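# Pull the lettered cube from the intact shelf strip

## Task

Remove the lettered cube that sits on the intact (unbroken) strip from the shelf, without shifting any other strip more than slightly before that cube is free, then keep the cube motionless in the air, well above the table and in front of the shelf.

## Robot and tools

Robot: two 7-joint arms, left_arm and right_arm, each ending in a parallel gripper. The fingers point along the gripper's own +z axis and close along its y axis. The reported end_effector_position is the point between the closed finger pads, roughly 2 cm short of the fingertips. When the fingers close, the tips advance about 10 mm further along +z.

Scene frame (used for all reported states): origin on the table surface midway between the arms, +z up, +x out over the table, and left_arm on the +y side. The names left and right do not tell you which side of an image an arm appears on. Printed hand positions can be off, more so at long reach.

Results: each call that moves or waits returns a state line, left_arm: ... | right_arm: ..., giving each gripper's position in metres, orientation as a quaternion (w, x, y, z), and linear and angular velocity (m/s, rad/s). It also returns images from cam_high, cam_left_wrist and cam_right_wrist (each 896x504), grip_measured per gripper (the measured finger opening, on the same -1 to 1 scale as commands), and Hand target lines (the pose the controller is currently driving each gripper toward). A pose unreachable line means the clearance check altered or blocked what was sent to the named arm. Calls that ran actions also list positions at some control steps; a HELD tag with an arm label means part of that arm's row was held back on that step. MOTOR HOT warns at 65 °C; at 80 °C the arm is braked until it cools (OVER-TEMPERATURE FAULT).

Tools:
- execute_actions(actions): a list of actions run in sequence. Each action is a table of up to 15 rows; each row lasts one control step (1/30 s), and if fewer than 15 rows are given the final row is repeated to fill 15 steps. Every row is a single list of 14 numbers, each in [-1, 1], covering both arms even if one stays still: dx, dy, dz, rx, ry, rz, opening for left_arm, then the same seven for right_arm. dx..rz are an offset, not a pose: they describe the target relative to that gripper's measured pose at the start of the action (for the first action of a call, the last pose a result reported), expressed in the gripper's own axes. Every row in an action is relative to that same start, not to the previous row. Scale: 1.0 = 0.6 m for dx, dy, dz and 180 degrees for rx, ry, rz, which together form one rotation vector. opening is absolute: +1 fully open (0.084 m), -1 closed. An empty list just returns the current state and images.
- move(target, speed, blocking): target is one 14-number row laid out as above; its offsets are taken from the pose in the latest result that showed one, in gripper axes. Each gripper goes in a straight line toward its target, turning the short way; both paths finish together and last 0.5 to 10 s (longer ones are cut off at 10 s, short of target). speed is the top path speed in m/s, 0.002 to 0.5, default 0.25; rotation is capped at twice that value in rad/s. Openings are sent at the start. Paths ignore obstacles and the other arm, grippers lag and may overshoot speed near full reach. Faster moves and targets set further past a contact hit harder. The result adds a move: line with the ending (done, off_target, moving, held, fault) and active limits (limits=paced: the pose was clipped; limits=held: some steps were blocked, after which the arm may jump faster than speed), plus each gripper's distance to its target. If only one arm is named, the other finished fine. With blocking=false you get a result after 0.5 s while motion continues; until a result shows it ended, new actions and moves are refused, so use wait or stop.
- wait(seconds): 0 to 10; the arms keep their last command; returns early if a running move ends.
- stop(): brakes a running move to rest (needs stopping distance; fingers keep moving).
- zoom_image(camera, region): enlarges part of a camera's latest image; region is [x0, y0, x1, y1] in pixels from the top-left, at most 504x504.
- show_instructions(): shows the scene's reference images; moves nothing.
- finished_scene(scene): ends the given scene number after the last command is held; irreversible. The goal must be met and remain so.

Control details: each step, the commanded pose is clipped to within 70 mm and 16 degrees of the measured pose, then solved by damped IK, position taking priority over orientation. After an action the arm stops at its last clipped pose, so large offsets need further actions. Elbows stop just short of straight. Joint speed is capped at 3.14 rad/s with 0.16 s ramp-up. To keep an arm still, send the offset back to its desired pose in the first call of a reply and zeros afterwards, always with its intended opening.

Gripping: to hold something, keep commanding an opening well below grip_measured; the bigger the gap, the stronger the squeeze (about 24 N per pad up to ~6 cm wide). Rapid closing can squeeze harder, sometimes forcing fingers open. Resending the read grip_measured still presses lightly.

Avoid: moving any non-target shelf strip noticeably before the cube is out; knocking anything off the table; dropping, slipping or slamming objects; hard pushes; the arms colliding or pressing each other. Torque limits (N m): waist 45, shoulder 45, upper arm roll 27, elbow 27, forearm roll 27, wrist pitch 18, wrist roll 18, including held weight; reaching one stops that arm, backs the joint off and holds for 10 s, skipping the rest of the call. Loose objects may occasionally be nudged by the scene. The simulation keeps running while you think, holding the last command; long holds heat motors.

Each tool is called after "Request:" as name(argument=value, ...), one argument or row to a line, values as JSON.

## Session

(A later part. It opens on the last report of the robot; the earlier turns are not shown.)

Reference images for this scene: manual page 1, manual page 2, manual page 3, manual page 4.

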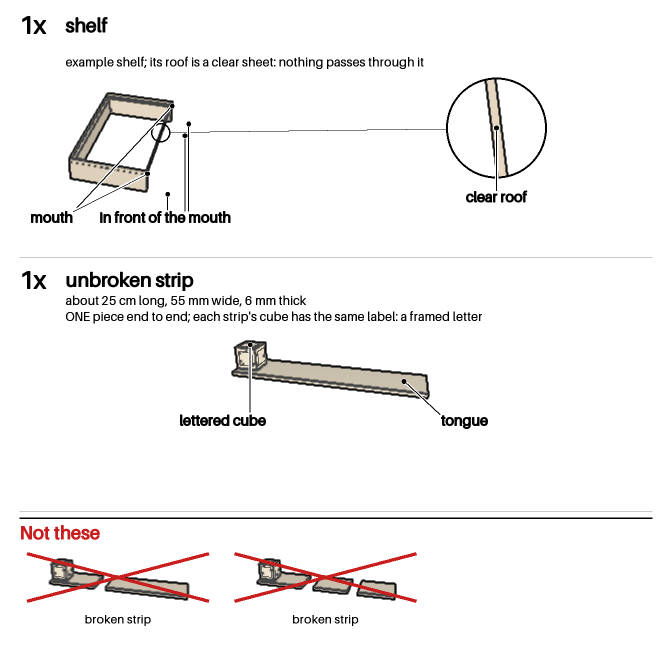

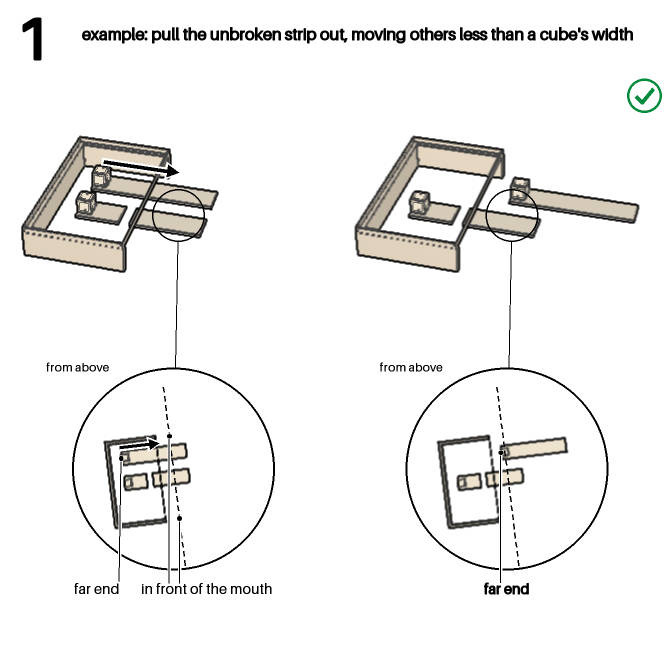

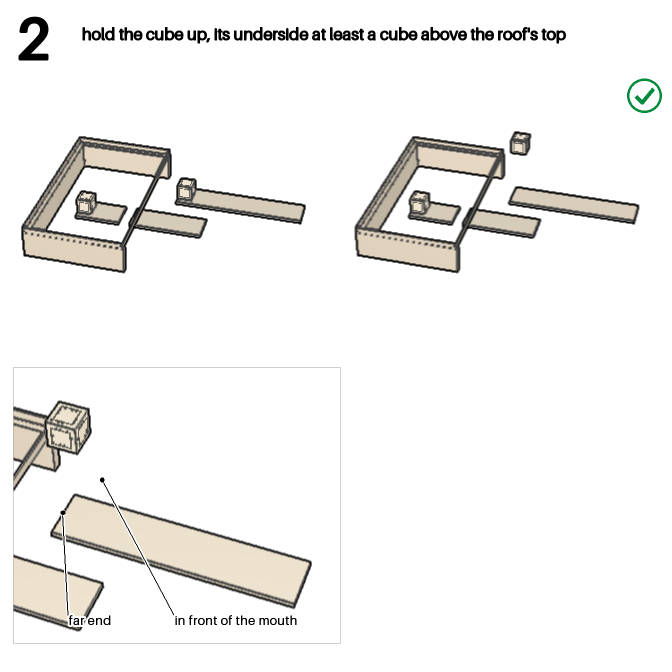

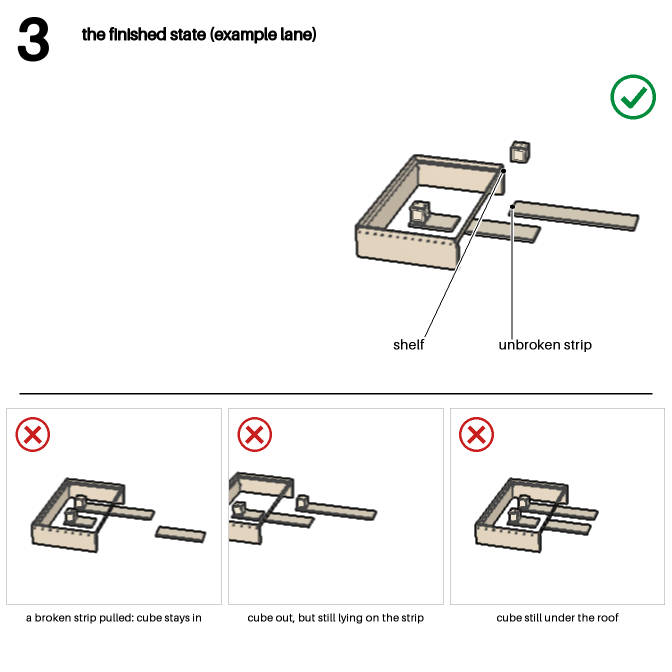

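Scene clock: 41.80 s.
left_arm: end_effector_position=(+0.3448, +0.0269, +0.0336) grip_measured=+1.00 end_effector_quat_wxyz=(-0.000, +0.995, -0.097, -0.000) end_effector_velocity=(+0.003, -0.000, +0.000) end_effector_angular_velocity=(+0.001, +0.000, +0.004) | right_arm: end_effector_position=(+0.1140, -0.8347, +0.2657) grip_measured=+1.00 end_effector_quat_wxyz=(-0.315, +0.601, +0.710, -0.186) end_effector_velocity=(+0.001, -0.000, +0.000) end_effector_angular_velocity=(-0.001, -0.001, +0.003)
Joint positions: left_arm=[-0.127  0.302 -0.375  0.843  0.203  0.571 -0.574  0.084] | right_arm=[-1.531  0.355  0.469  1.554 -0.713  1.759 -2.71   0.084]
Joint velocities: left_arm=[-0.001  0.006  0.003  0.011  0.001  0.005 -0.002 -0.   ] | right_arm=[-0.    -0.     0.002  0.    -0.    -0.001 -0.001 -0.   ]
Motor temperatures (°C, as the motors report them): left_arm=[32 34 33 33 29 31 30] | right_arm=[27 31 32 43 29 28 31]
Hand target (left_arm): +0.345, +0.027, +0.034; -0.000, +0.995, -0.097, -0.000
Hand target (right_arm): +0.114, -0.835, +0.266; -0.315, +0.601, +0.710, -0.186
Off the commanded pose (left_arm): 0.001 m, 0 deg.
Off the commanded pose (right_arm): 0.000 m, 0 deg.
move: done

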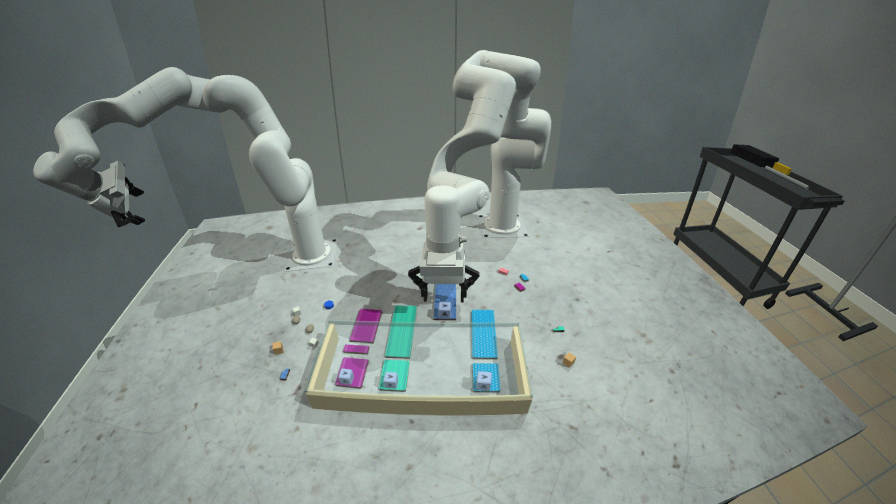

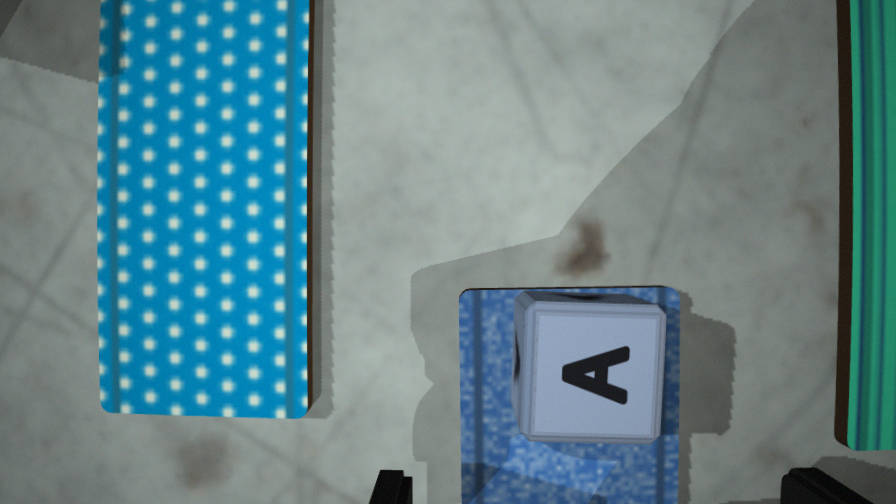

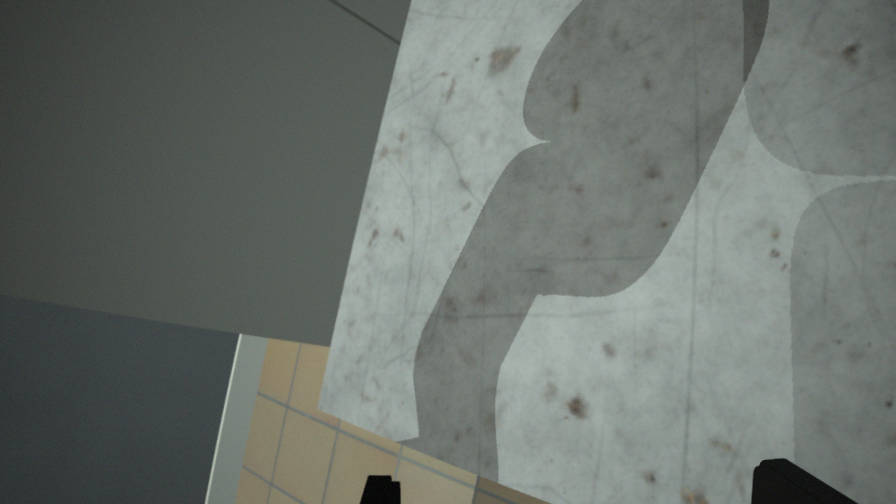

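Request:
move(
  target=[0.06,-0.003,0.002,0,0,0,0.3,0,0,0,0,0,0,1],
  speed=0.1,
)

Request:
execute_actions(
  actions=[
    [[0,0,0,0,0,0,-0.8,0,0,0,0,0,0,1]],
  ],
)

Request:
move(
  target=[-0.03,0,-0.28,0,0,0,-0.8,0,0,0,0,0,0,1],
)

Scene clock: 48.60 s.
left_arm: end_effector_position=(+0.3801, +0.0216, +0.0323) grip_measured=+0.29 end_effector_quat_wxyz=(-0.000, +0.995, -0.097, -0.000) end_effector_velocity=(+0.002, -0.000, +0.000) end_effector_angular_velocity=(+0.001, -0.001, +0.000) | right_arm: end_effector_position=(+0.1140, -0.8347, +0.2657) grip_measured=+1.00 end_effector_quat_wxyz=(-0.315, +0.601, +0.710, -0.186) end_effector_velocity=(+0.000, -0.001, -0.000) end_effector_angular_velocity=(-0.002, -0.001, +0.000)
Joint positions: left_arm=[-0.126  0.387 -0.351  0.97   0.227  0.616 -0.554  0.056] | right_arm=[-1.531  0.355  0.469  1.554 -0.713  1.759 -2.71   0.084]
Joint velocities: left_arm=[0.    0.005 0.002 0.008 0.002 0.003 0.001 0.   ] | right_arm=[ 0.    -0.    -0.001  0.     0.    -0.003  0.001  0.   ]
Motor temperatures (°C, as the motors report them): left_arm=[32 34 33 33 29 31 30] | right_arm=[27 32 32 43 29 28 31]
Hand target (left_arm): +0.380, +0.022, +0.032; -0.000, +0.995, -0.097, -0.000
Hand target (right_arm): +0.114, -0.835, +0.266; -0.315, +0.601, +0.710, -0.186
Off the commanded pose (left_arm): 0.000 m, 0 deg.
Off the commanded pose (right_arm): 0.000 m, 0 deg.
move: done

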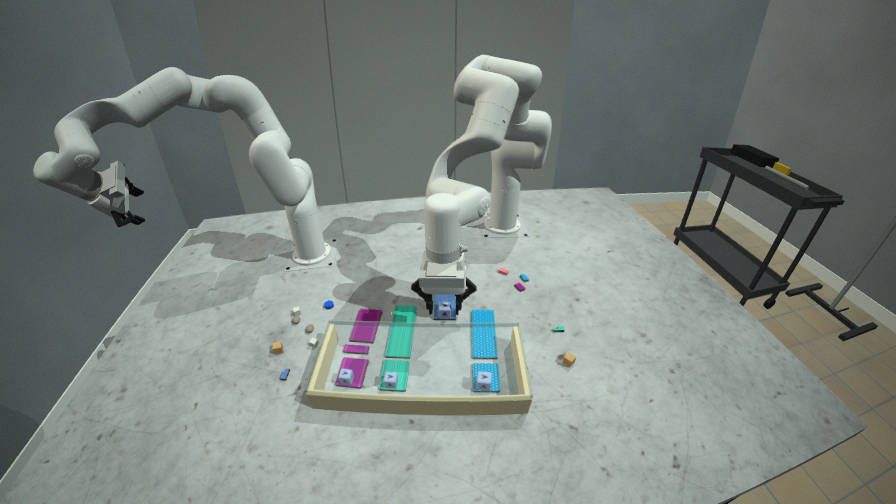

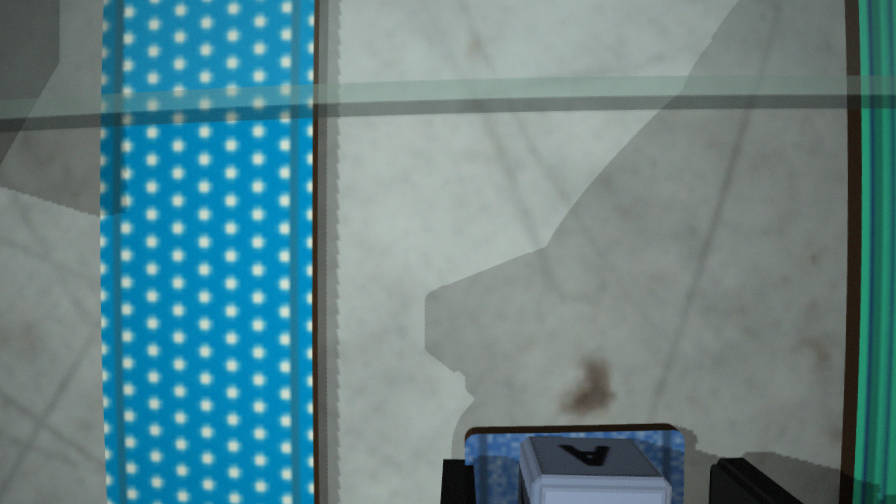

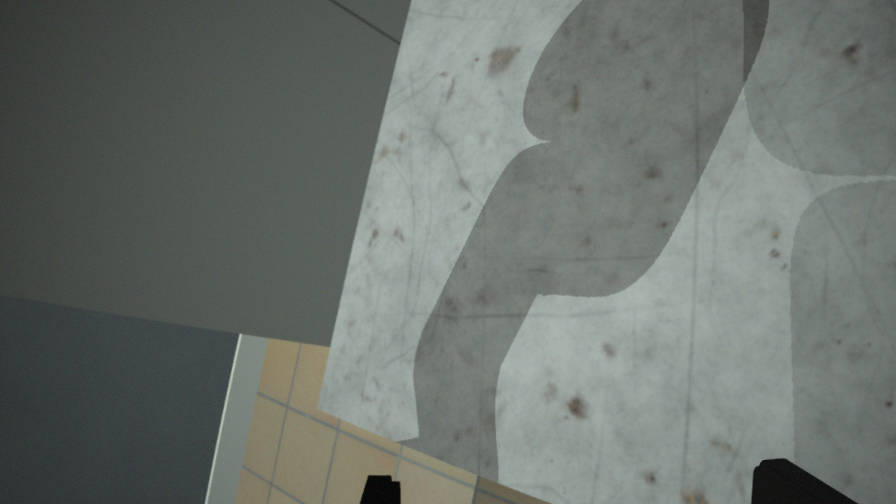

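Scene clock: 49.10 s.
left_arm: end_effector_position=(+0.3801, +0.0216, +0.0323) grip_measured=-0.35 end_effector_quat_wxyz=(-0.000, +0.995, -0.098, -0.000) end_effector_velocity=(-0.000, +0.000, -0.000) end_effector_angular_velocity=(+0.001, +0.001, -0.001) | right_arm: end_effector_position=(+0.1140, -0.8347, +0.2657) grip_measured=+1.00 end_effector_quat_wxyz=(-0.315, +0.601, +0.710, -0.186) end_effector_velocity=(-0.001, -0.000, -0.000) end_effector_angular_velocity=(+0.000, -0.001, -0.002)
Joint positions: left_arm=[-0.126  0.387 -0.351  0.97   0.227  0.616 -0.554  0.029] | right_arm=[-1.531  0.355  0.469  1.554 -0.713  1.759 -2.71   0.084]
Joint velocities: left_arm=[ 0.     0.    -0.     0.     0.     0.001 -0.     0.   ] | right_arm=[-0.002  0.    -0.     0.     0.001 -0.001  0.     0.   ]
Motor temperatures (°C, as the motors report them): left_arm=[32 34 33 33 29 31 30] | right_arm=[27 32 32 43 29 28 31]
Hand target (left_arm): +0.380, +0.022, +0.032; -0.000, +0.995, -0.097, -0.000
Hand target (right_arm): +0.114, -0.835, +0.266; -0.315, +0.601, +0.710, -0.186
Off the commanded pose (left_arm): 0.000 m, 0 deg.
Off the commanded pose (right_arm): 0.000 m, 0 deg.
Step readings (end_effector_position):
0: left_arm (+0.3801, +0.0216, +0.0323) | right_arm (+0.1140, -0.8347, +0.2657)
1: left_arm (+0.3802, +0.0216, +0.0323) | right_arm (+0.1140, -0.8347, +0.2657)
2: left_arm (+0.3803, +0.0216, +0.0323) | right_arm (+0.1140, -0.8347, +0.2657)
4: left_arm (+0.3802, +0.0217, +0.0323) | right_arm (+0.1140, -0.8347, +0.2657)
8: left_arm (+0.3801, +0.0216, +0.0323) | right_arm (+0.1140, -0.8347, +0.2657)
15: end_effector_position above

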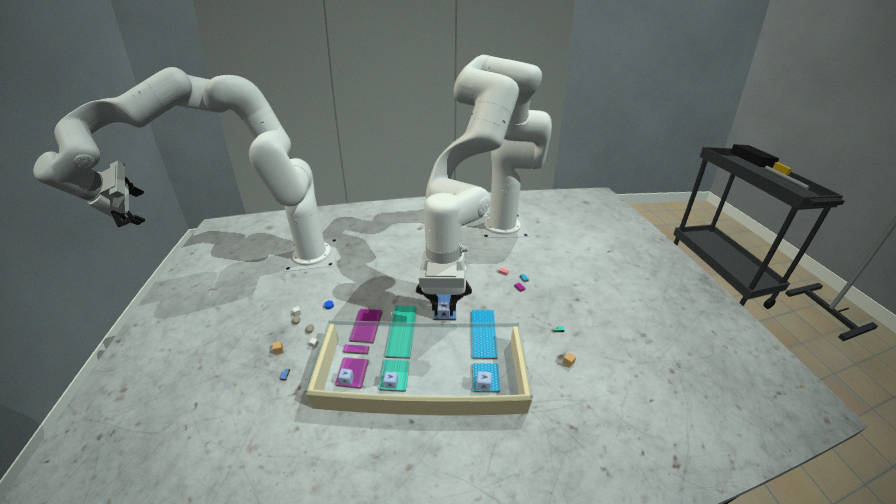

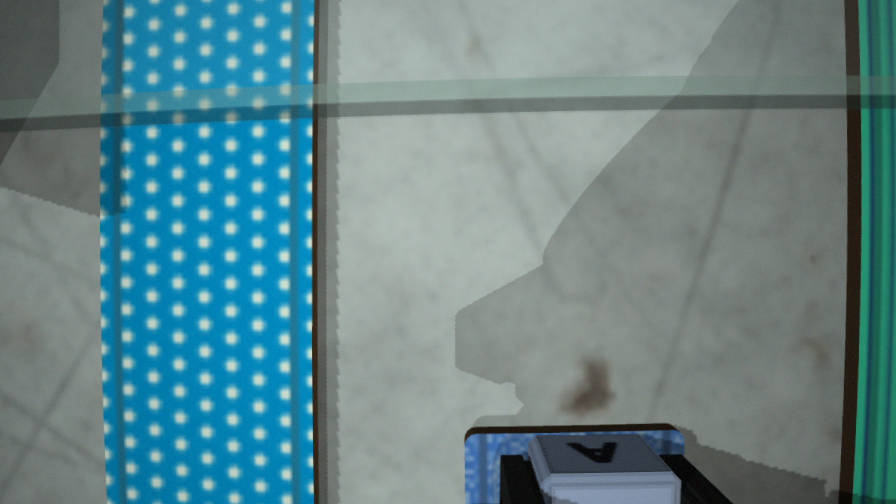

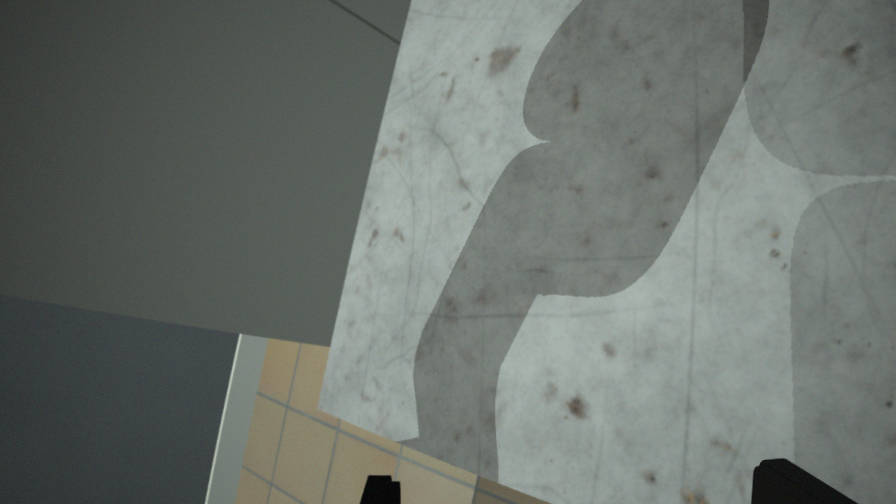

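Scene clock: 50.37 s.
left_arm: end_effector_position=(+0.3627, +0.0248, +0.1997) grip_measured=-0.35 end_effector_quat_wxyz=(-0.000, +0.995, -0.098, -0.000) end_effector_velocity=(+0.001, -0.001, +0.005) end_effector_angular_velocity=(-0.002, -0.006, -0.002) | right_arm: end_effector_position=(+0.1140, -0.8347, +0.2657) grip_measured=+1.00 end_effector_quat_wxyz=(-0.315, +0.601, +0.710, -0.186) end_effector_velocity=(+0.001, +0.000, -0.000) end_effector_angular_velocity=(+0.000, -0.000, +0.002)
Joint positions: left_arm=[-0.083  0.03  -0.413  1.065  0.013  1.039 -0.418  0.029] | right_arm=[-1.531  0.355  0.469  1.554 -0.713  1.759 -2.71   0.084]
Joint velocities: left_arm=[-0.    -0.006 -0.     0.006 -0.     0.006  0.001 -0.   ] | right_arm=[ 0.002  0.    -0.     0.     0.    -0.     0.     0.   ]
Motor temperatures (°C, as the motors report them): left_arm=[32 34 33 34 29 31 30] | right_arm=[27 32 32 43 29 28 31]
Hand target (left_arm): +0.363, +0.025, +0.200; +0.000, +0.995, -0.098, +0.000
Hand target (right_arm): +0.114, -0.835, +0.266; -0.315, +0.601, +0.710, -0.186
Off the commanded pose (left_arm): 0.001 m, 0 deg.
Off the commanded pose (right_arm): 0.000 m, 0 deg.
move: done

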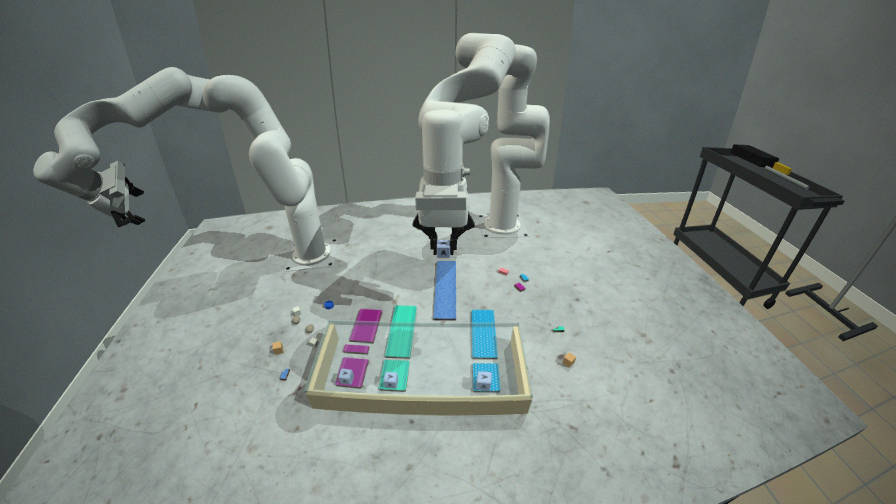

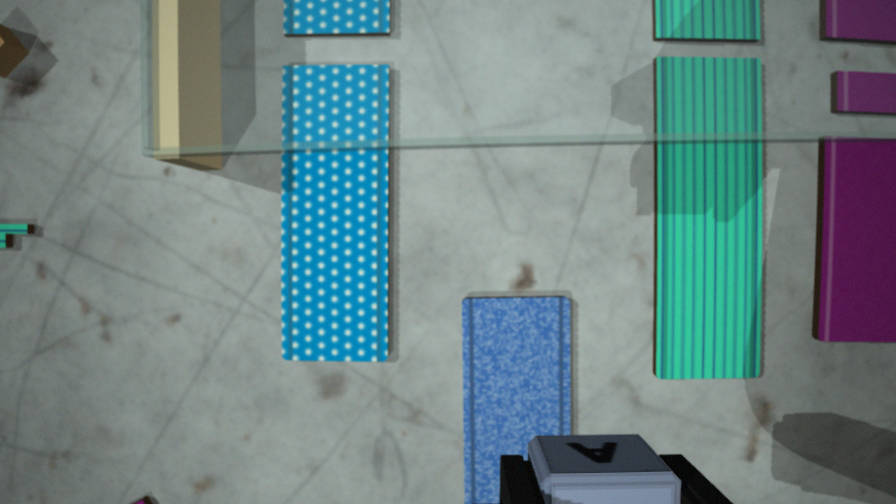

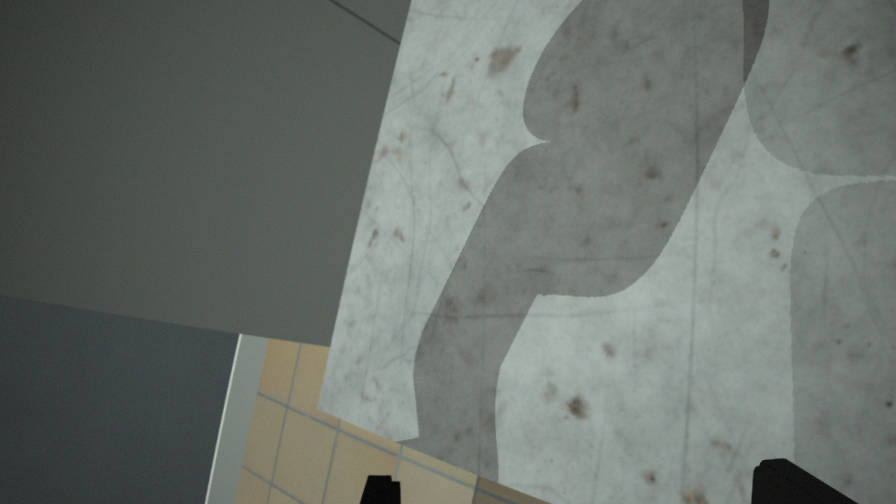

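Request:
finished_scene(
  scene=2,
)

The scene is finished: the task was done.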